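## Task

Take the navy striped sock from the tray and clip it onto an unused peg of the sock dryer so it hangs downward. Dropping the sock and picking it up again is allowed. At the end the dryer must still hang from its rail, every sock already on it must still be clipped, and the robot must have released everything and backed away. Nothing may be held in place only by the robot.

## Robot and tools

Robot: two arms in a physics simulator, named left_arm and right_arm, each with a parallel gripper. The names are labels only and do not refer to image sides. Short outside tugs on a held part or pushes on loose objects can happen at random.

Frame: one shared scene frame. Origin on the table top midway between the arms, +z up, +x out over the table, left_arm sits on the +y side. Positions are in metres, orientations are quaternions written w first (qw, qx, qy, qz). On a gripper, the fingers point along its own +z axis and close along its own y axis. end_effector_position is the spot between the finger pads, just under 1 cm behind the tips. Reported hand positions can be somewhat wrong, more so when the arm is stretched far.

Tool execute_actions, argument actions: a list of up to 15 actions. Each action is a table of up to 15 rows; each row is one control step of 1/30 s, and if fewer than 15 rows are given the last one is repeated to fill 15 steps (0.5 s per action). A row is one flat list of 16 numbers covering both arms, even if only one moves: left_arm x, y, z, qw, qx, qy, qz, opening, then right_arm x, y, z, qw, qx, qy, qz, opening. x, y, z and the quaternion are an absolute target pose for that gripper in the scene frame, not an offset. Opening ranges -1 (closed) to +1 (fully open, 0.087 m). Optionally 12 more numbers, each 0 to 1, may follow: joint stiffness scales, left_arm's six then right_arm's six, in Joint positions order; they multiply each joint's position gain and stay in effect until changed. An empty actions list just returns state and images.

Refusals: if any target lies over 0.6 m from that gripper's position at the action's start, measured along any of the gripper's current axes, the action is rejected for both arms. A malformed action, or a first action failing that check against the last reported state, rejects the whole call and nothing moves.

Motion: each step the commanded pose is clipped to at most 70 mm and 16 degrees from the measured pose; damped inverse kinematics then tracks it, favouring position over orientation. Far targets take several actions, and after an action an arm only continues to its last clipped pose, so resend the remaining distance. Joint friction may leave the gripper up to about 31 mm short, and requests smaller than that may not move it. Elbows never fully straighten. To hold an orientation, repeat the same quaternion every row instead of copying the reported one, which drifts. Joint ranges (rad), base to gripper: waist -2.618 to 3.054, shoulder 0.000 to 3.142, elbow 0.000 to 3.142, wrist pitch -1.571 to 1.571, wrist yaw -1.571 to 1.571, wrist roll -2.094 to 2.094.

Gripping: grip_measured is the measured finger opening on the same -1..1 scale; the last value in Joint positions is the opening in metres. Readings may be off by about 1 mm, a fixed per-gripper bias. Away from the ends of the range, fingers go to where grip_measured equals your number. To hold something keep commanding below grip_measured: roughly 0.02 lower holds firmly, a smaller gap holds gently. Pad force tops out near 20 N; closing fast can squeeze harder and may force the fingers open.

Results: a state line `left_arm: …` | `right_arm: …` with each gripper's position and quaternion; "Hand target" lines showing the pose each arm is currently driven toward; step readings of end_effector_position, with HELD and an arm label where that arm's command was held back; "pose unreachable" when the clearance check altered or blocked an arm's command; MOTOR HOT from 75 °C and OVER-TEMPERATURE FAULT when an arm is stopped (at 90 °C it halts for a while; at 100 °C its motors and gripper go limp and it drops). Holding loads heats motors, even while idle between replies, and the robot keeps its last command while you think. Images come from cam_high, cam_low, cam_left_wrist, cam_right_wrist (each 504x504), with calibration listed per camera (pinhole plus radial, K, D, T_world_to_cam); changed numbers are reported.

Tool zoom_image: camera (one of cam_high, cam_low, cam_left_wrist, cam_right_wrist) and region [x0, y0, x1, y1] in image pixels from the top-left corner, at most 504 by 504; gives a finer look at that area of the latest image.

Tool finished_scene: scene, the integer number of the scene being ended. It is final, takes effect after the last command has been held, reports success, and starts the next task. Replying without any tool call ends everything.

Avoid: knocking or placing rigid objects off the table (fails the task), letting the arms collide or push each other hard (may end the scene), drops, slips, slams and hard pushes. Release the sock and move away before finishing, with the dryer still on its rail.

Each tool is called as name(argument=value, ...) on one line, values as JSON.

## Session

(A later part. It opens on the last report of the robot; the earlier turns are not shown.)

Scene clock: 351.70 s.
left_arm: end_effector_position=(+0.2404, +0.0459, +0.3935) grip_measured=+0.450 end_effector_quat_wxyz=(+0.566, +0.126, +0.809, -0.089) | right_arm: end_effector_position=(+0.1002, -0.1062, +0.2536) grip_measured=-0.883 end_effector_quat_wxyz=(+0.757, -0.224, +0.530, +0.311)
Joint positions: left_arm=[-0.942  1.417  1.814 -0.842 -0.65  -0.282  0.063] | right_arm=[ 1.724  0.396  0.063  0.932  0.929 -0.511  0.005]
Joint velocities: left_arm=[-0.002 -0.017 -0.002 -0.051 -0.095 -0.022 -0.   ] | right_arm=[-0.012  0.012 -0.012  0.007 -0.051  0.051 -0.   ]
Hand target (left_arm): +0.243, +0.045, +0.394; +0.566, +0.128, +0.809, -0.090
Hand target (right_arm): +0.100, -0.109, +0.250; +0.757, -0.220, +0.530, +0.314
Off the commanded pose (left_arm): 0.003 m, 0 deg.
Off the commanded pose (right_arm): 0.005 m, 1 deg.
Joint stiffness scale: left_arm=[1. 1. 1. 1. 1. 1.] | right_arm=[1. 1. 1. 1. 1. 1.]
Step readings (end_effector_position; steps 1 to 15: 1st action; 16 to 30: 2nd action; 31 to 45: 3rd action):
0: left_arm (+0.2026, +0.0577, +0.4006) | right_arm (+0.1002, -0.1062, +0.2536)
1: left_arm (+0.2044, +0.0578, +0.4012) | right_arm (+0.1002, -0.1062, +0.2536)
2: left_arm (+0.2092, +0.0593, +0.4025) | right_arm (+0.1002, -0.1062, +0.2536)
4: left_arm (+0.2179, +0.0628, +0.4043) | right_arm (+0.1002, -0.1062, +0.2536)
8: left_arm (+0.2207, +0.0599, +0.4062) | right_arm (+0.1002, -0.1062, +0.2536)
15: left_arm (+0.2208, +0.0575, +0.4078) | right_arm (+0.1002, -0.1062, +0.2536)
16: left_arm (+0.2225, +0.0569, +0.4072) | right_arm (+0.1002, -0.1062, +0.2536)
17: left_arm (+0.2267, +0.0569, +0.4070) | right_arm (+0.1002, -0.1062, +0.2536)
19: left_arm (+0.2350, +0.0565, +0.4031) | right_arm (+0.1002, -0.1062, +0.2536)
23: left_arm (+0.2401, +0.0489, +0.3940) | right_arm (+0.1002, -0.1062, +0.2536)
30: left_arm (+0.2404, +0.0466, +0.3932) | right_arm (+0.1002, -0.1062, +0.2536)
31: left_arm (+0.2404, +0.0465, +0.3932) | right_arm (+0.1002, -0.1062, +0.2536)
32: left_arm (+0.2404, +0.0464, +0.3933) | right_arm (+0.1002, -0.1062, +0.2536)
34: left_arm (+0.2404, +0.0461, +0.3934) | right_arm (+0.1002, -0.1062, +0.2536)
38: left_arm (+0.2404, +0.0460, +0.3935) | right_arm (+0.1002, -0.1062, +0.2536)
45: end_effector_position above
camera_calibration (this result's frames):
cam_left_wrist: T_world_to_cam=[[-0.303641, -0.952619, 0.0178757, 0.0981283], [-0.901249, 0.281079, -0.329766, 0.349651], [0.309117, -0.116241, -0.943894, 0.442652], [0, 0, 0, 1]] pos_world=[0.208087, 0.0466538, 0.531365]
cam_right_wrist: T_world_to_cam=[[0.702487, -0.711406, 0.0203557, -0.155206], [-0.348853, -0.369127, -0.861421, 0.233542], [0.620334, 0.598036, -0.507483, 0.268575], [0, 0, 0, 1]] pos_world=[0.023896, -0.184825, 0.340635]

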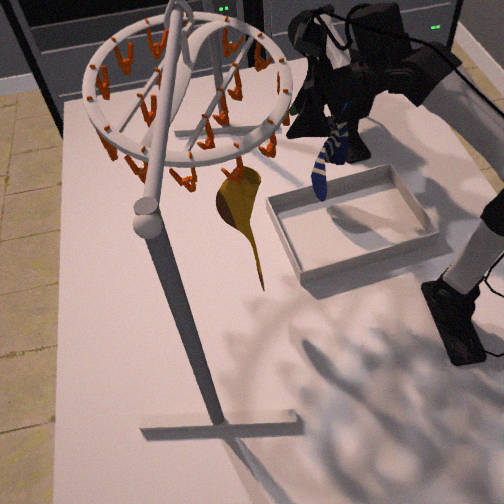

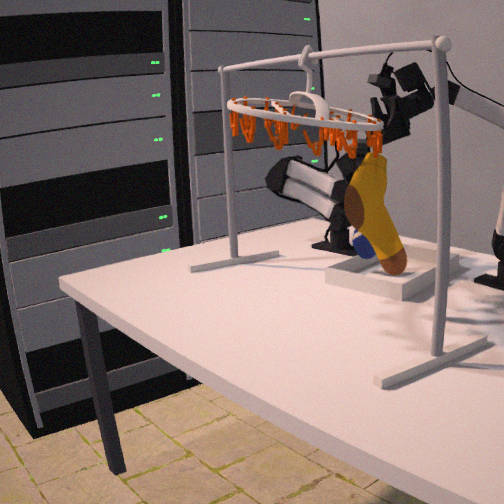

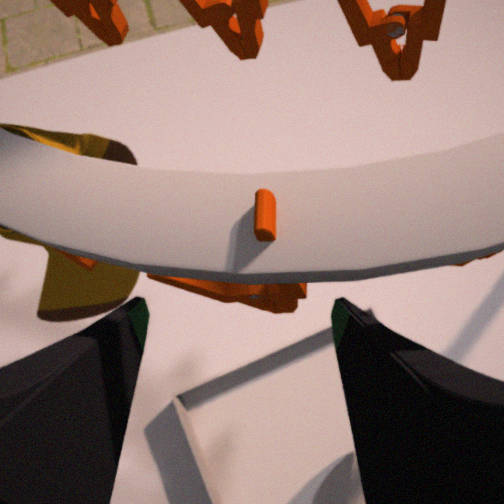

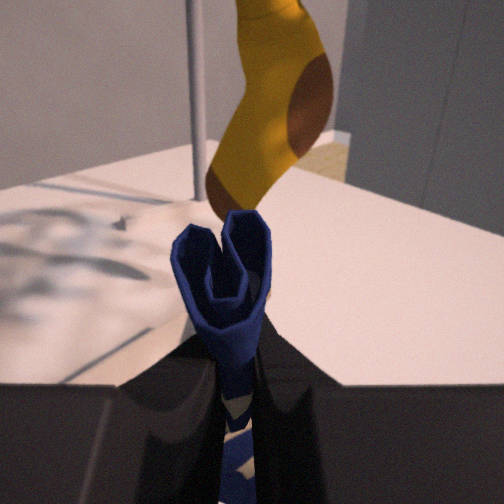

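execute_actions(actions=[[[0.26,0.041,0.392,0.5665,0.128,0.809,-0.09,0.5,0.10,-0.11,0.25,0.757,-0.22,0.53,0.314,-1]],[[0.26,0.041,0.392,0.5665,0.128,0.809,-0.09,0.5,0.10,-0.11,0.25,0.757,-0.22,0.53,0.314,-1]]])

zoom_image(camera="cam_low", region=[310, 80, 430, 200])

Scene clock: 360.93 s.
left_arm: end_effector_position=(+0.2567, +0.0433, +0.3881) grip_measured=+0.500 end_effector_quat_wxyz=(+0.564, +0.127, +0.811, -0.087) | right_arm: end_effector_position=(+0.1002, -0.1062, +0.2536) grip_measured=-0.883 end_effector_quat_wxyz=(+0.757, -0.224, +0.530, +0.311)
Joint positions: left_arm=[-0.895  1.446  1.814 -0.807 -0.607 -0.258  0.066] | right_arm=[ 1.724  0.396  0.063  0.932  0.929 -0.511  0.005]
Joint velocities: left_arm=[-0.017 -0.012 -0.007 -0.022 -0.066  0.037 -0.001] | right_arm=[ 0.002 -0.012  0.002 -0.051  0.037  0.037 -0.001]
Hand target (left_arm): +0.260, +0.041, +0.392; +0.567, +0.128, +0.809, -0.090
Hand target (right_arm): +0.100, -0.109, +0.250; +0.757, -0.220, +0.530, +0.314
Off the commanded pose (left_arm): 0.006 m, 1 deg.
Off the commanded pose (right_arm): 0.005 m, 1 deg.
Joint stiffness scale: left_arm=[1. 1. 1. 1. 1. 1.] | right_arm=[1. 1. 1. 1. 1. 1.]
Step readings (end_effector_position; steps 1 to 15: 1st action; 16 to 30: 2nd action):
0: left_arm (+0.2404, +0.0458, +0.3936) | right_arm (+0.1002, -0.1062, +0.2536)
1: left_arm (+0.2418, +0.0457, +0.3933) | right_arm (+0.1002, -0.1062, +0.2536)
2: left_arm (+0.2455, +0.0467, +0.3936) | right_arm (+0.1002, -0.1062, +0.2536)
4: left_arm (+0.2529, +0.0491, +0.3922) | right_arm (+0.1002, -0.1062, +0.2536)
8: left_arm (+0.2567, +0.0456, +0.3878) | right_arm (+0.1002, -0.1062, +0.2536)
15: left_arm (+0.2567, +0.0439, +0.3878) | right_arm (+0.1002, -0.1062, +0.2536)
16: left_arm (+0.2567, +0.0438, +0.3878) | right_arm (+0.1002, -0.1062, +0.2536)
17: left_arm (+0.2568, +0.0437, +0.3879) | right_arm (+0.1002, -0.1062, +0.2536)
19: left_arm (+0.2567, +0.0436, +0.3880) | right_arm (+0.1002, -0.1062, +0.2536)
23: left_arm (+0.2567, +0.0434, +0.3880) | right_arm (+0.1002, -0.1062, +0.2536)
30: end_effector_position above
camera_calibration (this result's frames):
cam_left_wrist: T_world_to_cam=[[-0.302521, -0.953051, 0.0132365, 0.102292], [-0.903145, 0.282185, -0.323576, 0.361333], [0.304649, -0.109843, -0.94611, 0.433889], [0, 0, 0, 1]] pos_world=[0.225098, 0.0431866, 0.526071]
cam_right_wrist: T_world_to_cam=[[0.702487, -0.711406, 0.0203557, -0.155206], [-0.348853, -0.369127, -0.861421, 0.233542], [0.620334, 0.598036, -0.507483, 0.268575], [0, 0, 0, 1]] pos_world=[0.023896, -0.184825, 0.340635]

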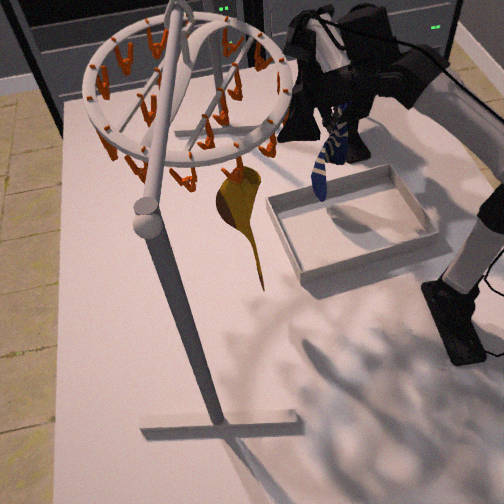

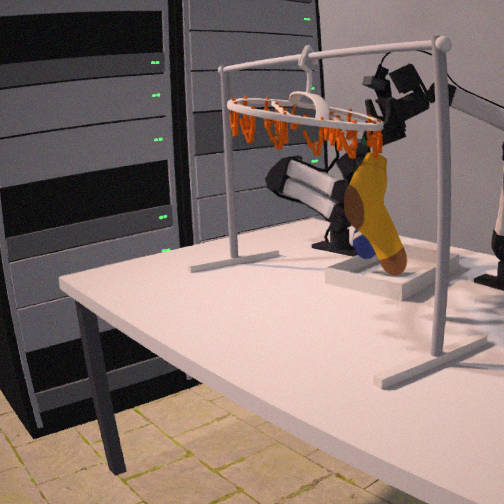

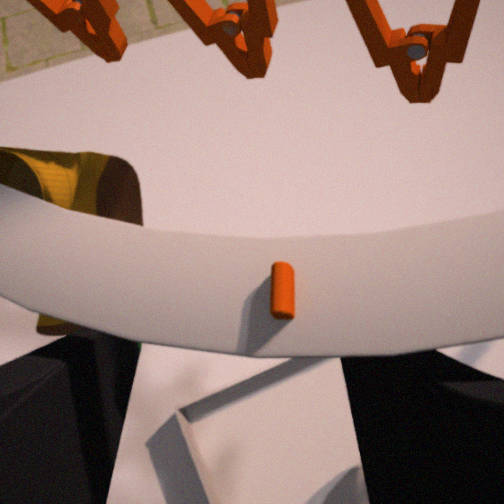

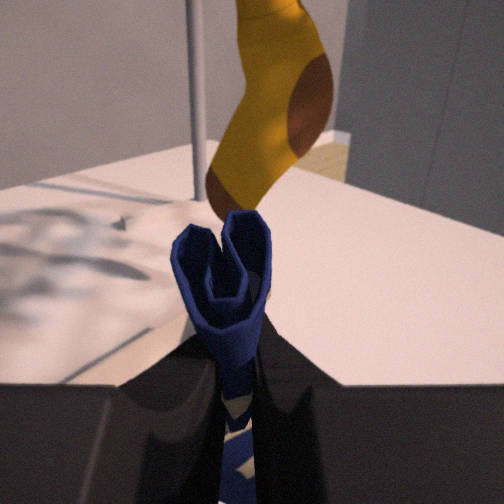

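Region (310, 80, 430, 200) of cam_low's 504x504 image, scaled by 4.200, with more detail than that image has.

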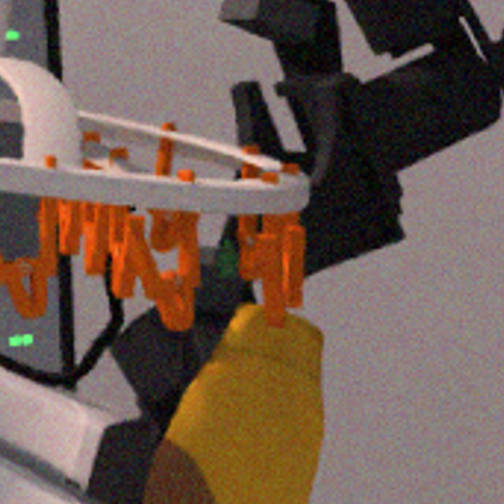

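execute_actions(actions=[[[0.25,0.044,0.405,0.5665,0.128,0.809,-0.09,0.5,0.10,-0.11,0.25,0.757,-0.22,0.53,0.314,-1]],[[0.25,0.044,0.405,0.5665,0.128,0.809,-0.09,0.4,0.10,-0.11,0.25,0.757,-0.22,0.53,0.314,-1],[0.25,0.044,0.405,0.5665,0.128,0.809,-0.09,0.3,0.10,-0.11,0.25,0.757,-0.22,0.53,0.314,-1],[0.25,0.044,0.405,0.5665,0.128,0.809,-0.09,0.2,0.10,-0.11,0.25,0.757,-0.22,0.53,0.314,-1],[0.25,0.044,0.405,0.5665,0.128,0.809,-0.09,0.15,0.10,-0.11,0.25,0.757,-0.22,0.53,0.314,-1],[0.25,0.044,0.405,0.5665,0.128,0.809,-0.09,0.1,0.10,-0.11,0.25,0.757,-0.22,0.53,0.314,-1],[0.25,0.044,0.405,0.5665,0.128,0.809,-0.09,0.05,0.10,-0.11,0.25,0.757,-0.22,0.53,0.314,-1],[0.25,0.044,0.405,0.5665,0.128,0.809,-0.09,0.0,0.10,-0.11,0.25,0.757,-0.22,0.53,0.314,-1],[0.25,0.044,0.405,0.5665,0.128,0.809,-0.09,-0.05,0.10,-0.11,0.25,0.757,-0.22,0.53,0.314,-1],[0.25,0.044,0.405,0.5665,0.128,0.809,-0.09,-0.1,0.10,-0.11,0.25,0.757,-0.22,0.53,0.314,-1]]])

zoom_image(camera="cam_low", region=[310, 80, 430, 200])

Scene clock: 373.37 s.
left_arm: end_effector_position=(+0.2512, +0.0464, +0.4058) grip_measured=-0.092 end_effector_quat_wxyz=(+0.569, +0.127, +0.807, -0.093) | right_arm: end_effector_position=(+0.1002, -0.1062, +0.2536) grip_measured=-0.883 end_effector_quat_wxyz=(+0.757, -0.224, +0.530, +0.311)
Joint positions: left_arm=[-0.904  1.455  1.894 -0.861 -0.612 -0.258  0.04 ] | right_arm=[ 1.724  0.396  0.063  0.932  0.929 -0.511  0.005]
Joint velocities: left_arm=[-0.007 -0.002  0.007 -0.022 -0.022 -0.022  0.   ] | right_arm=[ 0.002 -0.007 -0.027 -0.081 -0.007 -0.11   0.   ]
Hand target (left_arm): +0.250, +0.044, +0.405; +0.567, +0.128, +0.809, -0.090
Hand target (right_arm): +0.100, -0.109, +0.250; +0.757, -0.220, +0.530, +0.314
Off the commanded pose (left_arm): 0.003 m, 0 deg.
Off the commanded pose (right_arm): 0.005 m, 1 deg.
Joint stiffness scale: left_arm=[1. 1. 1. 1. 1. 1.] | right_arm=[1. 1. 1. 1. 1. 1.]
Step readings (end_effector_position; steps 1 to 15: 1st action; 16 to 30: 2nd action):
0: left_arm (+0.2567, +0.0433, +0.3881) | right_arm (+0.1002, -0.1062, +0.2536)
1: left_arm (+0.2559, +0.0440, +0.3894) | right_arm (+0.1002, -0.1062, +0.2536)
2: left_arm (+0.2551, +0.0436, +0.3923) | right_arm (+0.1002, -0.1062, +0.2536)
4: left_arm (+0.2533, +0.0433, +0.4009) | right_arm (+0.1002, -0.1062, +0.2536)
8: left_arm (+0.2522, +0.0443, +0.4088) | right_arm (+0.1002, -0.1062, +0.2536)
15: left_arm (+0.2513, +0.0459, +0.4064) | right_arm (+0.1002, -0.1062, +0.2536)
16: left_arm (+0.2513, +0.0459, +0.4063) | right_arm (+0.1002, -0.1062, +0.2536)
17: left_arm (+0.2513, +0.0460, +0.4062) | right_arm (+0.1002, -0.1062, +0.2536)
19: left_arm (+0.2512, +0.0461, +0.4061) | right_arm (+0.1002, -0.1062, +0.2536)
23: left_arm (+0.2512, +0.0462, +0.4059) | right_arm (+0.1002, -0.1062, +0.2536)
30: end_effector_position above
camera_calibration (this result's frames):
cam_left_wrist: T_world_to_cam=[[-0.307795, -0.951201, 0.0218746, 0.101041], [-0.898087, 0.282863, -0.33679, 0.365272], [0.314168, -0.123308, -0.941326, 0.448993], [0, 0, 0, 1]] pos_world=[0.218086, 0.0481526, 0.543459]
cam_right_wrist: T_world_to_cam=[[0.702487, -0.711406, 0.0203557, -0.155206], [-0.348853, -0.369127, -0.861421, 0.233542], [0.620334, 0.598036, -0.507483, 0.268575], [0, 0, 0, 1]] pos_world=[0.023896, -0.184825, 0.340635]

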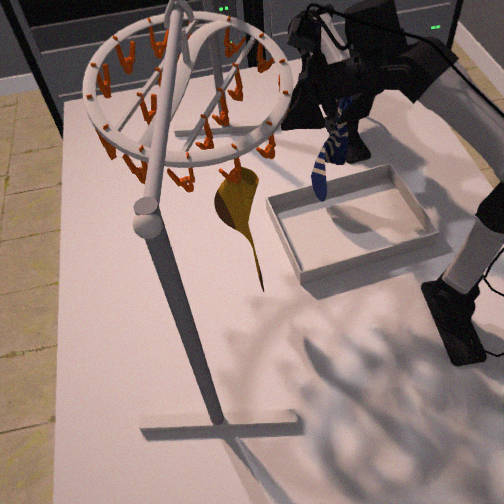

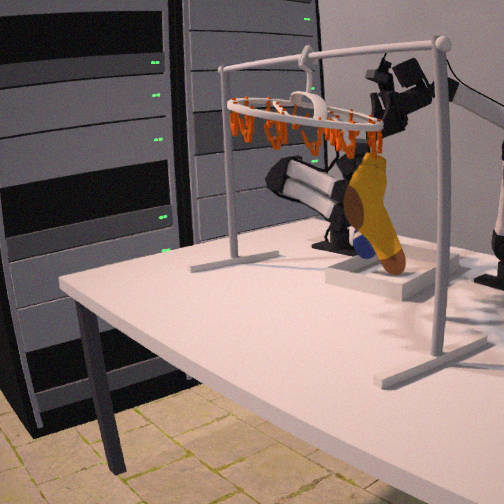

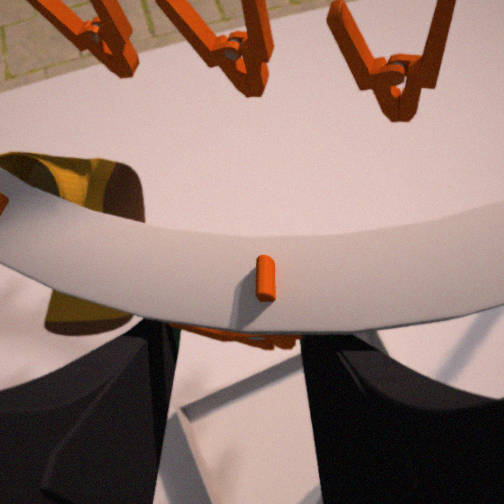

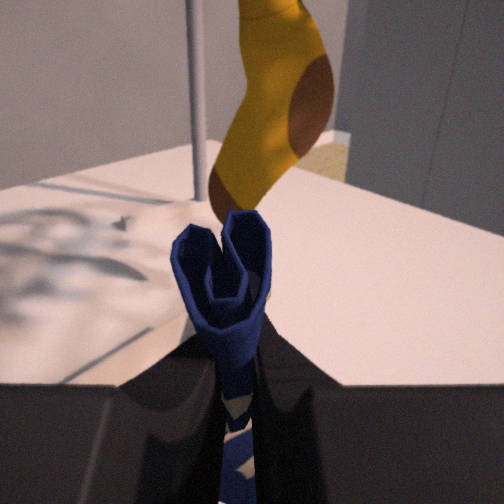

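Region (310, 80, 430, 200) of cam_low's 504x504 image, scaled by 4.200, with more detail than that image has.

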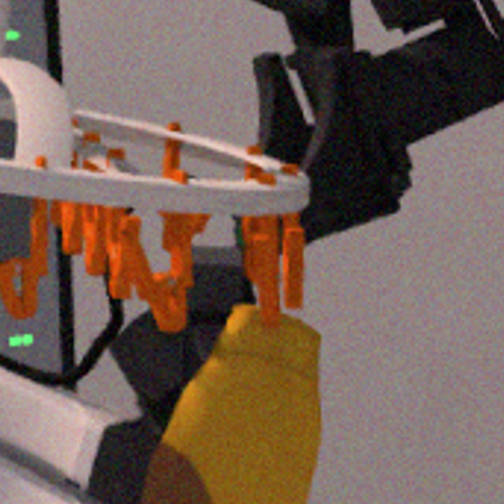

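execute_actions(actions=[[[0.25,0.044,0.405,0.5665,0.128,0.809,-0.09,-0.15,0.11,-0.10,0.26,0.80,-0.17,0.50,0.25,-1],[0.25,0.044,0.405,0.5665,0.128,0.809,-0.09,-0.2,0.11,-0.10,0.26,0.80,-0.17,0.50,0.25,-1],[0.25,0.044,0.405,0.5665,0.128,0.809,-0.09,-0.25,0.11,-0.10,0.26,0.80,-0.17,0.50,0.25,-1],[0.25,0.044,0.405,0.5665,0.128,0.809,-0.09,-0.3,0.11,-0.10,0.26,0.80,-0.17,0.50,0.25,-1],[0.25,0.044,0.405,0.5665,0.128,0.809,-0.09,-0.35,0.11,-0.10,0.26,0.80,-0.17,0.50,0.25,-1],[0.25,0.044,0.405,0.5665,0.128,0.809,-0.09,-0.4,0.11,-0.10,0.26,0.80,-0.17,0.50,0.25,-1],[0.25,0.044,0.405,0.5665,0.128,0.809,-0.09,-0.45,0.11,-0.10,0.26,0.80,-0.17,0.50,0.25,-1],[0.25,0.044,0.405,0.5665,0.128,0.809,-0.09,-0.5,0.11,-0.10,0.26,0.80,-0.17,0.50,0.25,-1]],[[0.25,0.044,0.405,0.5665,0.128,0.809,-0.09,-0.5,0.14,-0.07,0.27,0.85,-0.11,0.47,0.17,-1]],[[0.25,0.044,0.405,0.5665,0.128,0.809,-0.09,-0.5,0.18,-0.04,0.28,0.903,-0.037,0.421,0.079,-1]],[[0.25,0.044,0.405,0.5665,0.128,0.809,-0.09,-0.5,0.21,-0.01,0.29,0.903,-0.037,0.421,0.079,-1]],[[0.25,0.044,0.405,0.5665,0.128,0.809,-0.09,-0.5,0.22,0.01,0.30,0.903,-0.037,0.421,0.079,-1]]])

zoom_image(camera="cam_low", region=[300, 80, 440, 220])

Scene clock: 387.60 s.
left_arm: end_effector_position=(+0.2512, +0.0464, +0.4057) grip_measured=-0.092 end_effector_quat_wxyz=(+0.569, +0.127, +0.807, -0.092) | right_arm: end_effector_position=(+0.2169, +0.0056, +0.3011) grip_measured=-0.883 end_effector_quat_wxyz=(+0.828, -0.128, +0.533, +0.122)
Joint positions: left_arm=[-0.904  1.455  1.894 -0.862 -0.612 -0.258  0.04 ] | right_arm=[ 1.276  1.534  0.637  1.559  0.863 -0.625  0.005]
Joint velocities: left_arm=[-0.012  0.007 -0.002  0.022 -0.051 -0.095 -0.   ] | right_arm=[-0.012 -0.017  0.012  0.022  0.037 -0.081 -0.   ]
Hand target (left_arm): +0.250, +0.044, +0.405; +0.567, +0.128, +0.809, -0.090
Hand target (right_arm): +0.220, +0.010, +0.301; +0.828, -0.129, +0.532, +0.118
Off the commanded pose (left_arm): 0.003 m, 0 deg.
Off the commanded pose (right_arm): 0.005 m, 19 deg; orientation clipped at the last step of the last action.
Joint stiffness scale: left_arm=[1. 1. 1. 1. 1. 1.] | right_arm=[1. 1. 1. 1. 1. 1.]
joint sent to its limit (right arm) — the command would take joint 4 (wrist pitch) past its upper limit, so that joint was sent only as far as its limit.
Step readings (end_effector_position; steps 1 to 15: 1st action; 16 to 30: 2nd action; 31 to 45: 3rd action; 46 to 60: 4th action; 61 to 75: 5th action):
0: left_arm (+0.2512, +0.0464, +0.4057) | right_arm (+0.1002, -0.1062, +0.2536)
1: left_arm (+0.2512, +0.0464, +0.4057) | right_arm (+0.1015, -0.1060, +0.2546)
2: left_arm (+0.2512, +0.0464, +0.4057) | right_arm (+0.1045, -0.1047, +0.2543)
4: left_arm (+0.2512, +0.0464, +0.4057) | right_arm (+0.1071, -0.0995, +0.2498)
8: left_arm (+0.2512, +0.0464, +0.4057) | right_arm (+0.1073, -0.0931, +0.2497)
15: left_arm (+0.2512, +0.0464, +0.4057) | right_arm (+0.1098, -0.0941, +0.2586)
16: left_arm (+0.2512, +0.0464, +0.4057) | right_arm (+0.1134, -0.0930, +0.2601)
17: left_arm (+0.2512, +0.0464, +0.4057) | right_arm (+0.1228, -0.0906, +0.2607)
19: left_arm (+0.2512, +0.0464, +0.4057) | right_arm (+0.1343, -0.0811, +0.2584)
23: left_arm (+0.2512, +0.0464, +0.4057) | right_arm (+0.1389, -0.0729, +0.2598)
30: left_arm (+0.2512, +0.0464, +0.4057) | right_arm (+0.1395, -0.0741, +0.2650)
31: left_arm (+0.2512, +0.0464, +0.4057) | right_arm (+0.1442, -0.0727, +0.2674)
32: left_arm (+0.2512, +0.0464, +0.4057) | right_arm (+0.1559, -0.0699, +0.2710)
34: left_arm (+0.2512, +0.0464, +0.4057) | right_arm (+0.1713, -0.0588, +0.2743)
38: left_arm (+0.2512, +0.0464, +0.4057) | right_arm (+0.1772, -0.0442, +0.2777)
45: left_arm (+0.2512, +0.0464, +0.4057) | right_arm (+0.1774, -0.0429, +0.2801)
46: left_arm (+0.2512, +0.0464, +0.4057) | right_arm (+0.1808, -0.0408, +0.2821)
47: left_arm (+0.2512, +0.0464, +0.4057) | right_arm (+0.1896, -0.0363, +0.2855)
49: left_arm (+0.2512, +0.0464, +0.4057) | right_arm (+0.2030, -0.0260, +0.2879)
53: left_arm (+0.2512, +0.0464, +0.4057) | right_arm (+0.2080, -0.0155, +0.2880)
60: left_arm (+0.2512, +0.0464, +0.4057) | right_arm (+0.2081, -0.0148, +0.2901)
61: left_arm (+0.2512, +0.0464, +0.4057) | right_arm (+0.2092, -0.0130, +0.2916)
62: left_arm (+0.2512, +0.0464, +0.4057) | right_arm (+0.2116, -0.0081, +0.2954)
64: left_arm (+0.2512, +0.0464, +0.4057) | right_arm (+0.2154, +0.0007, +0.2999)
68: left_arm (+0.2512, +0.0464, +0.4057) | right_arm (+0.2169, +0.0055, +0.3004)
75: end_effector_position above
camera_calibration (this result's frames):
cam_left_wrist: T_world_to_cam=[[-0.30779, -0.951208, 0.021641, 0.101166], [-0.89816, 0.282969, -0.336508, 0.36511], [0.313966, -0.123011, -0.941432, 0.44902], [0, 0, 0, 1]] pos_world=[0.218088, 0.0481497, 0.543395]
cam_right_wrist: T_world_to_cam=[[0.329987, -0.939577, 0.0911213, -0.0978746], [-0.394633, -0.224996, -0.890866, 0.374379], [0.857539, 0.258015, -0.445034, 0.0849959], [0, 0, 0, 1]] pos_world=[0.107153, -0.0296572, 0.380266]

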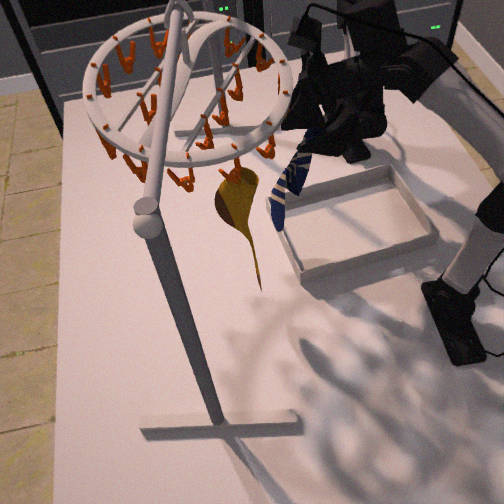

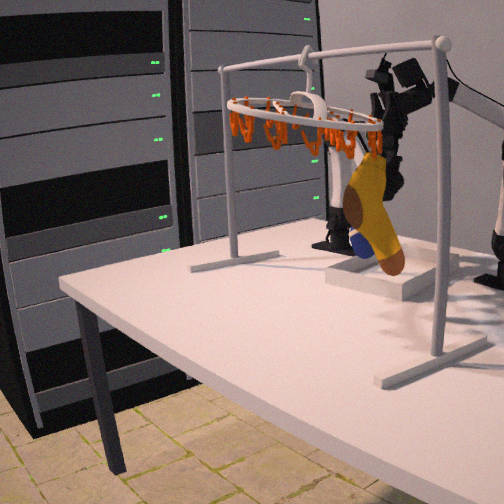

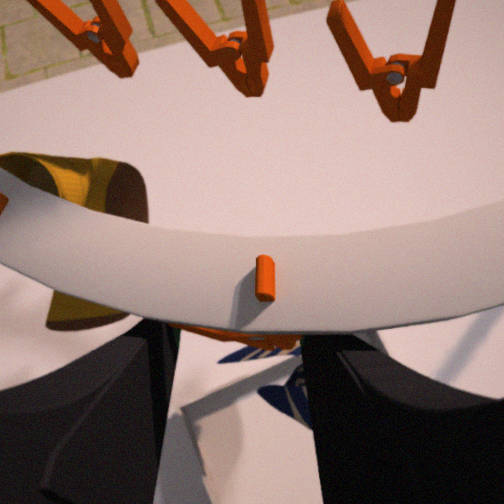

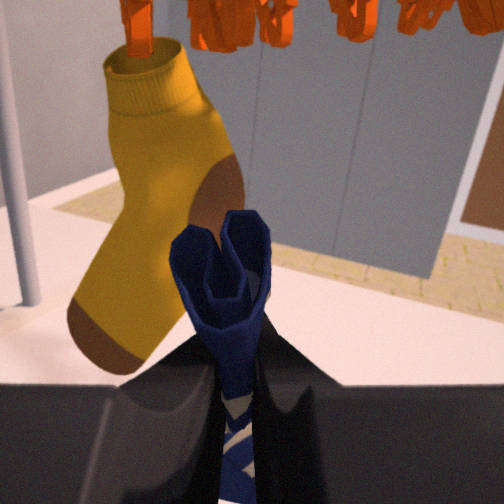

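Region (300, 80, 440, 220) of cam_low's 504x504 image, scaled by 3.600, with more detail than that image has.

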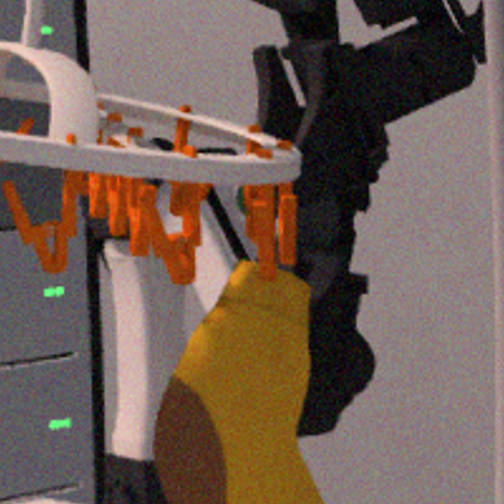

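zoom_image(camera="cam_right_wrist", region=[100, 0, 400, 120])

Region (100, 0, 400, 120) of cam_right_wrist's 504x504 image, scaled by 1.680, with more detail than that image has; it fills the top 202 rows of this view, and the rest is white.

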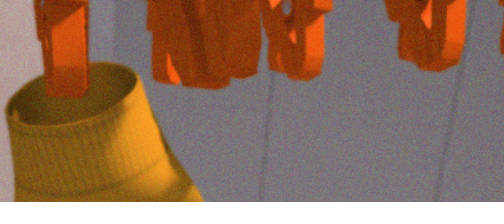

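execute_actions(actions=[[[0.25,0.046,0.405,0.5665,0.128,0.809,-0.09,0.1,0.22,0.005,0.30,0.828,-0.128,0.533,0.122,-1]],[[0.248,0.046,0.416,0.62,0.122,0.768,-0.098,0.1,0.22,0.005,0.30,0.828,-0.128,0.533,0.122,-1]],[[0.248,0.046,0.416,0.62,0.122,0.768,-0.098,0.0,0.22,0.005,0.30,0.828,-0.128,0.533,0.122,-1],[0.248,0.046,0.416,0.62,0.122,0.768,-0.098,-0.05,0.22,0.005,0.30,0.828,-0.128,0.533,0.122,-1],[0.248,0.046,0.416,0.62,0.122,0.768,-0.098,-0.1,0.22,0.005,0.30,0.828,-0.128,0.533,0.122,-1],[0.248,0.046,0.416,0.62,0.122,0.768,-0.098,-0.15,0.22,0.005,0.30,0.828,-0.128,0.533,0.122,-1],[0.248,0.046,0.416,0.62,0.122,0.768,-0.098,-0.2,0.22,0.005,0.30,0.828,-0.128,0.533,0.122,-1],[0.248,0.046,0.416,0.62,0.122,0.768,-0.098,-0.25,0.22,0.005,0.30,0.828,-0.128,0.533,0.122,-1],[0.248,0.046,0.416,0.62,0.122,0.768,-0.098,-0.3,0.22,0.005,0.30,0.828,-0.128,0.533,0.122,-1],[0.248,0.046,0.416,0.62,0.122,0.768,-0.098,-0.35,0.22,0.005,0.30,0.828,-0.128,0.533,0.122,-1],[0.248,0.046,0.416,0.62,0.122,0.768,-0.098,-0.4,0.22,0.005,0.30,0.828,-0.128,0.533,0.122,-1],[0.248,0.046,0.416,0.62,0.122,0.768,-0.098,-0.45,0.22,0.005,0.30,0.828,-0.128,0.533,0.122,-1],[0.248,0.046,0.416,0.62,0.122,0.768,-0.098,-0.5,0.22,0.005,0.30,0.828,-0.128,0.533,0.122,-1]]])

zoom_image(camera="cam_low", region=[300, 80, 440, 220])

Scene clock: 401.57 s.
left_arm: end_effector_position=(+0.2500, +0.0454, +0.4186) grip_measured=-0.265 end_effector_quat_wxyz=(+0.619, +0.119, +0.770, -0.102) | right_arm: end_effector_position=(+0.2168, +0.0058, +0.3010) grip_measured=-0.883 end_effector_quat_wxyz=(+0.827, -0.126, +0.533, +0.124)
Joint positions: left_arm=[-0.938  1.367  1.738 -0.646 -0.671 -0.183  0.032] | right_arm=[ 1.276  1.534  0.637  1.559  0.863 -0.619  0.005]
Joint velocities: left_arm=[-0.017 -0.017 -0.002 -0.037 -0.007 -0.007 -0.001] | right_arm=[ 0.007  0.002  0.012 -0.007 -0.037  0.051  0.   ]
Hand target (left_arm): +0.248, +0.046, +0.416; +0.620, +0.122, +0.769, -0.098
Hand target (right_arm): +0.220, +0.005, +0.300; +0.828, -0.128, +0.533, +0.122
Off the commanded pose (left_arm): 0.003 m, 1 deg.
Off the commanded pose (right_arm): 0.003 m, 0 deg.
Joint stiffness scale: left_arm=[1. 1. 1. 1. 1. 1.] | right_arm=[1. 1. 1. 1. 1. 1.]
Step readings (end_effector_position; steps 1 to 15: 1st action; 16 to 30: 2nd action; 31 to 45: 3rd action):
0: left_arm (+0.2512, +0.0464, +0.4057) | right_arm (+0.2169, +0.0056, +0.3011)
1: left_arm (+0.2512, +0.0468, +0.4056) | right_arm (+0.2169, +0.0056, +0.3011)
2: left_arm (+0.2512, +0.0469, +0.4055) | right_arm (+0.2169, +0.0057, +0.3011)
4: left_arm (+0.2510, +0.0468, +0.4054) | right_arm (+0.2169, +0.0057, +0.3011)
8: left_arm (+0.2510, +0.0468, +0.4054) | right_arm (+0.2169, +0.0058, +0.3011)
15: left_arm (+0.2510, +0.0468, +0.4054) | right_arm (+0.2169, +0.0058, +0.3011)
16: left_arm (+0.2515, +0.0463, +0.4060) | right_arm (+0.2168, +0.0058, +0.3010)
17: left_arm (+0.2499, +0.0463, +0.4044) | right_arm (+0.2168, +0.0058, +0.3010)
19: left_arm (+0.2457, +0.0467, +0.4020) | right_arm (+0.2168, +0.0058, +0.3010)
23: left_arm (+0.2460, +0.0472, +0.4099) | right_arm (+0.2168, +0.0058, +0.3010)
30: left_arm (+0.2492, +0.0454, +0.4171) | right_arm (+0.2168, +0.0058, +0.3010)
31: left_arm (+0.2493, +0.0454, +0.4171) | right_arm (+0.2168, +0.0058, +0.3010)
32: left_arm (+0.2495, +0.0454, +0.4173) | right_arm (+0.2168, +0.0058, +0.3010)
34: left_arm (+0.2497, +0.0454, +0.4177) | right_arm (+0.2168, +0.0058, +0.3010)
38: left_arm (+0.2498, +0.0454, +0.4182) | right_arm (+0.2168, +0.0058, +0.3010)
45: end_effector_position above
camera_calibration (this result's frames):
cam_left_wrist: T_world_to_cam=[[-0.309624, -0.950515, 0.025565, 0.0983281], [-0.850837, 0.264951, -0.453737, 0.406769], [0.424511, -0.16224, -0.890769, 0.414332], [0, 0, 0, 1]] pos_world=[0.20065, 0.0529096, 0.551126]
cam_right_wrist: T_world_to_cam=[[0.332309, -0.93925, 0.0859017, -0.0965703], [-0.395862, -0.221563, -0.891181, 0.374722], [0.856075, 0.262142, -0.445441, 0.0854153], [0, 0, 0, 1]] pos_world=[0.107308, -0.0300703, 0.380288]

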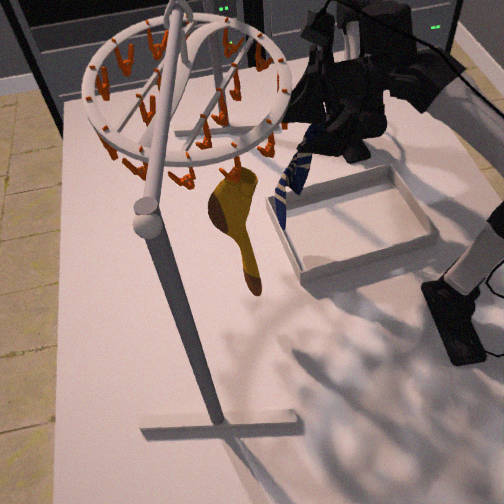

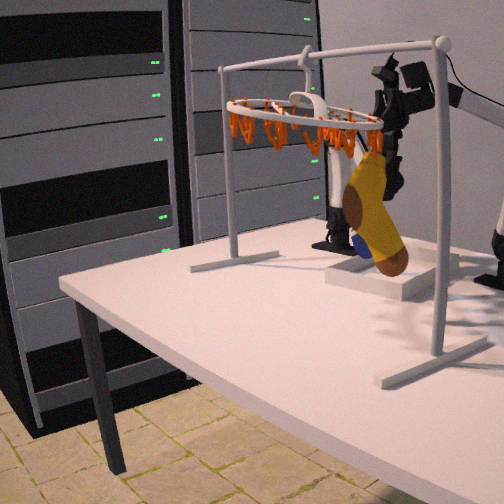

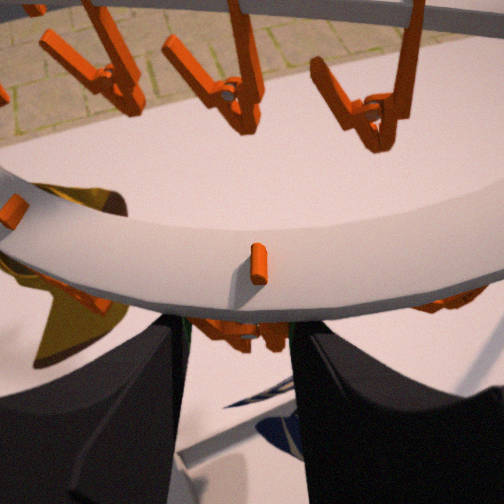

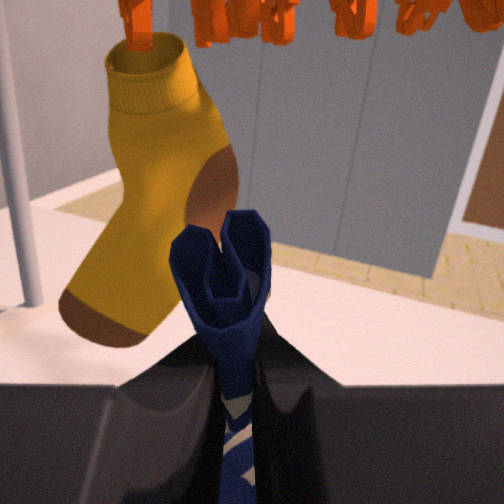

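Region (300, 80, 440, 220) of cam_low's 504x504 image, scaled by 3.600, with more detail than that image has.

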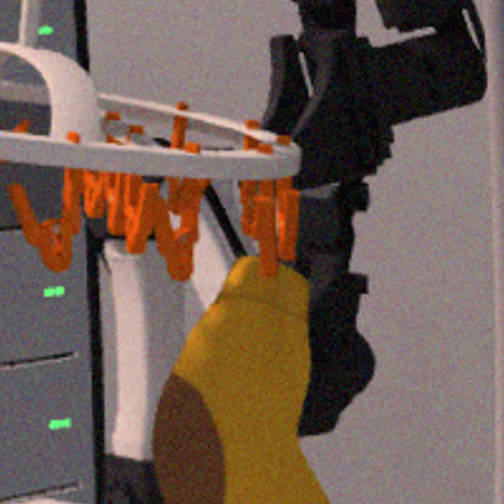

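execute_actions(actions=[[[0.248,0.046,0.416,0.62,0.122,0.768,-0.098,-0.7,0.22,0.005,0.30,0.828,-0.128,0.533,0.122,-1]]])

zoom_image(camera="cam_left_wrist", region=[150, 220, 350, 420])

zoom_image(camera="cam_right_wrist", region=[100, 0, 400, 120])

Scene clock: 407.60 s.
left_arm: end_effector_position=(+0.2501, +0.0454, +0.4187) grip_measured=-0.265 end_effector_quat_wxyz=(+0.619, +0.119, +0.769, -0.102) | right_arm: end_effector_position=(+0.2168, +0.0058, +0.3010) grip_measured=-0.883 end_effector_quat_wxyz=(+0.827, -0.126, +0.533, +0.124)
Joint positions: left_arm=[-0.938  1.367  1.738 -0.646 -0.671 -0.182  0.032] | right_arm=[ 1.276  1.534  0.637  1.559  0.863 -0.619  0.005]
Joint velocities: left_arm=[ 0.002 -0.002  0.002 -0.051 -0.051  0.007 -0.002] | right_arm=[ 0.017  0.017 -0.007 -0.037 -0.066 -0.051 -0.001]
Hand target (left_arm): +0.248, +0.046, +0.416; +0.620, +0.122, +0.769, -0.098
Hand target (right_arm): +0.220, +0.005, +0.300; +0.828, -0.128, +0.533, +0.122
Off the commanded pose (left_arm): 0.003 m, 1 deg.
Off the commanded pose (right_arm): 0.003 m, 0 deg.
Joint stiffness scale: left_arm=[1. 1. 1. 1. 1. 1.] | right_arm=[1. 1. 1. 1. 1. 1.]
Step readings (end_effector_position):
0: left_arm (+0.2501, +0.0454, +0.4187) | right_arm (+0.2168, +0.0058, +0.3010)
1: left_arm (+0.2501, +0.0454, +0.4187) | right_arm (+0.2168, +0.0058, +0.3010)
2: left_arm (+0.2501, +0.0454, +0.4187) | right_arm (+0.2168, +0.0058, +0.3010)
4: left_arm (+0.2501, +0.0454, +0.4187) | right_arm (+0.2168, +0.0058, +0.3010)
8: left_arm (+0.2501, +0.0454, +0.4187) | right_arm (+0.2168, +0.0058, +0.3010)
15: end_effector_position above
camera_calibration (this result's frames):
cam_left_wrist: T_world_to_cam=[[-0.309443, -0.95059, 0.0249831, 0.0986014], [-0.850654, 0.264977, -0.454066, 0.406929], [0.42501, -0.161759, -0.890618, 0.414184], [0, 0, 0, 1]] pos_world=[0.200635, 0.0529006, 0.551189]
cam_right_wrist: T_world_to_cam=[[0.332309, -0.93925, 0.0859017, -0.0965703], [-0.395862, -0.221563, -0.891181, 0.374722], [0.856075, 0.262142, -0.445441, 0.0854153], [0, 0, 0, 1]] pos_world=[0.107308, -0.0300703, 0.380288]

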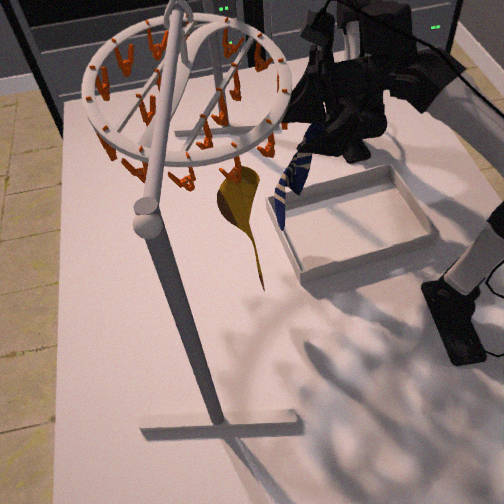

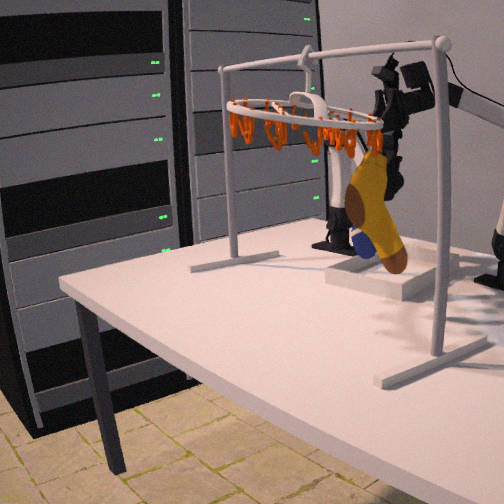

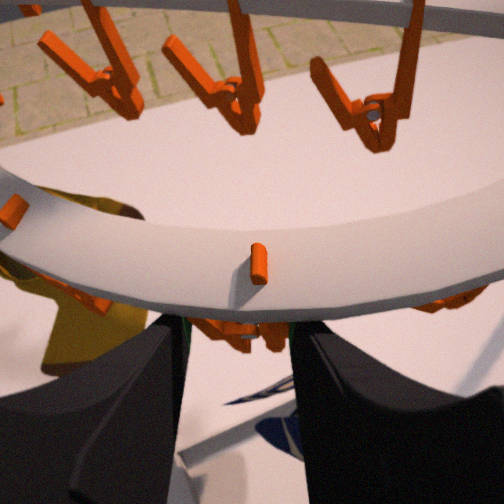

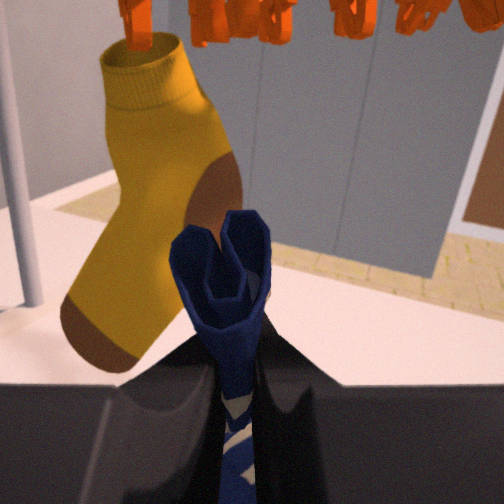

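Region (150, 220, 350, 420) of cam_left_wrist's 504x504 image, scaled by 2.520, with more detail than that image has.

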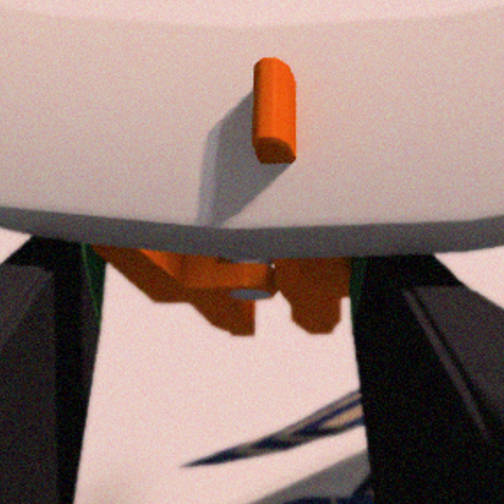

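Region (100, 0, 400, 120) of cam_right_wrist's 504x504 image, scaled by 1.680, with more detail than that image has; it fills the top 202 rows of this view, and the rest is white.

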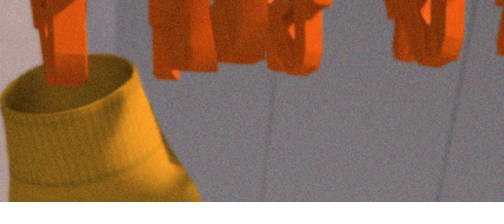

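execute_actions(actions=[[[0.248,0.046,0.416,0.62,0.122,0.768,-0.098,-0.2,0.22,0.005,0.30,0.828,-0.128,0.533,0.122,-1],[0.248,0.046,0.416,0.62,0.122,0.768,-0.098,-0.1,0.22,0.005,0.30,0.828,-0.128,0.533,0.122,-1],[0.248,0.046,0.416,0.62,0.122,0.768,-0.098,0.05,0.22,0.005,0.30,0.828,-0.128,0.533,0.122,-1]],[[0.248,0.046,0.421,0.698,0.111,0.698,-0.111,0.05,0.22,0.005,0.30,0.828,-0.128,0.533,0.122,-1]],[[0.248,0.046,0.421,0.698,0.111,0.698,-0.111,0.05,0.22,0.005,0.30,0.828,-0.128,0.533,0.122,-1]]])

zoom_image(camera="cam_low", region=[300, 80, 440, 220])

Scene clock: 422.53 s.
left_arm: end_effector_position=(+0.2507, +0.0450, +0.4236) grip_measured=+0.050 end_effector_quat_wxyz=(+0.697, +0.109, +0.700, -0.114) | right_arm: end_effector_position=(+0.2168, +0.0058, +0.3010) grip_measured=-0.883 end_effector_quat_wxyz=(+0.827, -0.126, +0.533, +0.124)
Joint positions: left_arm=[-0.971  1.23   1.413 -0.187 -0.724 -0.01   0.046] | right_arm=[ 1.276  1.534  0.637  1.559  0.863 -0.619  0.005]
Joint velocities: left_arm=[-0.022 -0.002 -0.012 -0.022  0.051  0.022 -0.001] | right_arm=[ 0.002 -0.017 -0.007  0.022  0.066 -0.022  0.   ]
Hand target (left_arm): +0.248, +0.046, +0.421; +0.698, +0.111, +0.699, -0.111
Hand target (right_arm): +0.220, +0.005, +0.300; +0.828, -0.128, +0.533, +0.122
Off the commanded pose (left_arm): 0.004 m, 0 deg.
Off the commanded pose (right_arm): 0.003 m, 0 deg.
Joint stiffness scale: left_arm=[1. 1. 1. 1. 1. 1.] | right_arm=[1. 1. 1. 1. 1. 1.]
Step readings (end_effector_position; steps 1 to 15: 1st action; 16 to 30: 2nd action; 31 to 45: 3rd action):
0: left_arm (+0.2501, +0.0454, +0.4187) | right_arm (+0.2168, +0.0058, +0.3010)
1: left_arm (+0.2501, +0.0455, +0.4187) | right_arm (+0.2168, +0.0058, +0.3010)
2: left_arm (+0.2503, +0.0459, +0.4188) | right_arm (+0.2168, +0.0058, +0.3010)
4: left_arm (+0.2501, +0.0454, +0.4193) | right_arm (+0.2168, +0.0058, +0.3010)
8: left_arm (+0.2501, +0.0454, +0.4194) | right_arm (+0.2168, +0.0058, +0.3010)
15: left_arm (+0.2501, +0.0453, +0.4195) | right_arm (+0.2168, +0.0058, +0.3010)
16: left_arm (+0.2508, +0.0447, +0.4192) | right_arm (+0.2168, +0.0058, +0.3010)
17: left_arm (+0.2484, +0.0460, +0.4135) | right_arm (+0.2168, +0.0058, +0.3010)
19: left_arm (+0.2437, +0.0492, +0.4019) | right_arm (+0.2168, +0.0058, +0.3010)
23: left_arm (+0.2453, +0.0483, +0.4024) | right_arm (+0.2168, +0.0058, +0.3010)
30: left_arm (+0.2491, +0.0452, +0.4172) | right_arm (+0.2168, +0.0058, +0.3010)
31: left_arm (+0.2494, +0.0450, +0.4187) | right_arm (+0.2168, +0.0058, +0.3010)
32: left_arm (+0.2497, +0.0449, +0.4200) | right_arm (+0.2168, +0.0058, +0.3010)
34: left_arm (+0.2501, +0.0449, +0.4221) | right_arm (+0.2168, +0.0058, +0.3010)
38: left_arm (+0.2505, +0.0448, +0.4235) | right_arm (+0.2168, +0.0058, +0.3010)
45: end_effector_position above
camera_calibration (this result's frames):
cam_left_wrist: T_world_to_cam=[[-0.313758, -0.949211, 0.0235418, 0.0998978], [-0.741154, 0.229337, -0.630948, 0.458903], [0.593504, -0.215413, -0.775467, 0.329512], [0, 0, 0, 1]] pos_world=[0.175895, 0.0605619, 0.542718]
cam_right_wrist: T_world_to_cam=[[0.332309, -0.93925, 0.0859017, -0.0965703], [-0.395862, -0.221563, -0.891181, 0.374722], [0.856075, 0.262142, -0.445441, 0.0854153], [0, 0, 0, 1]] pos_world=[0.107308, -0.0300703, 0.380288]

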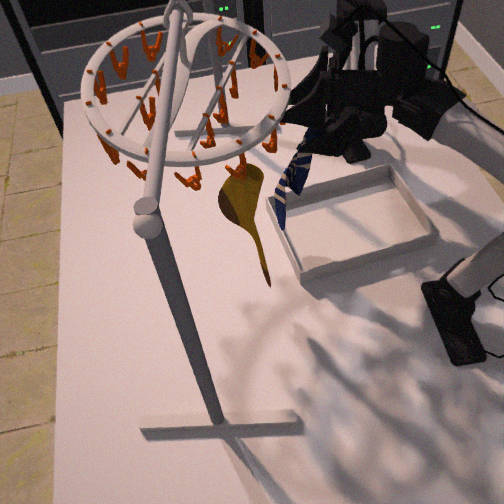

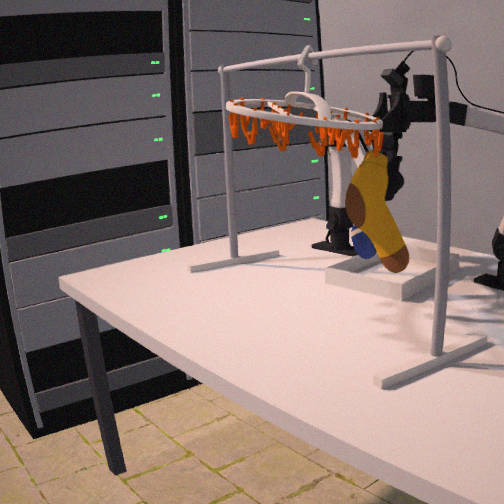

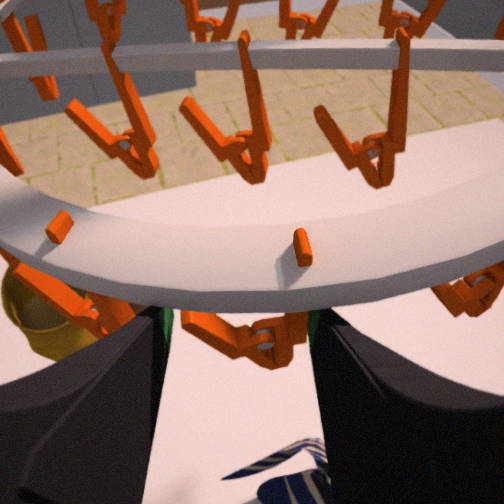

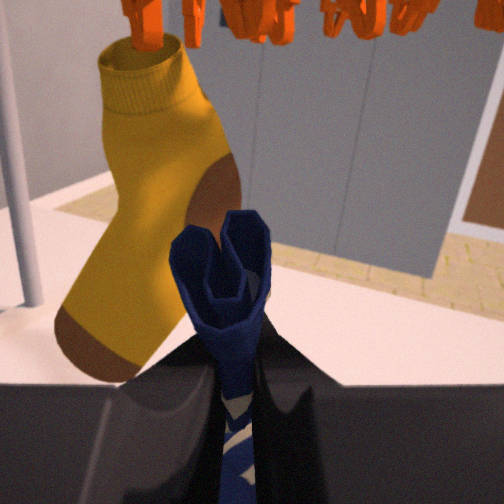

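Region (300, 80, 440, 220) of cam_low's 504x504 image, scaled by 3.600, with more detail than that image has.

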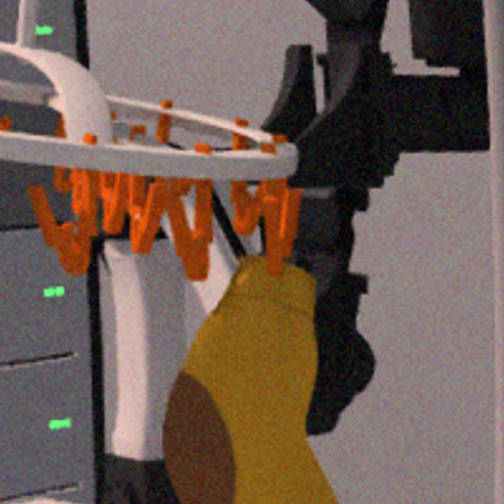

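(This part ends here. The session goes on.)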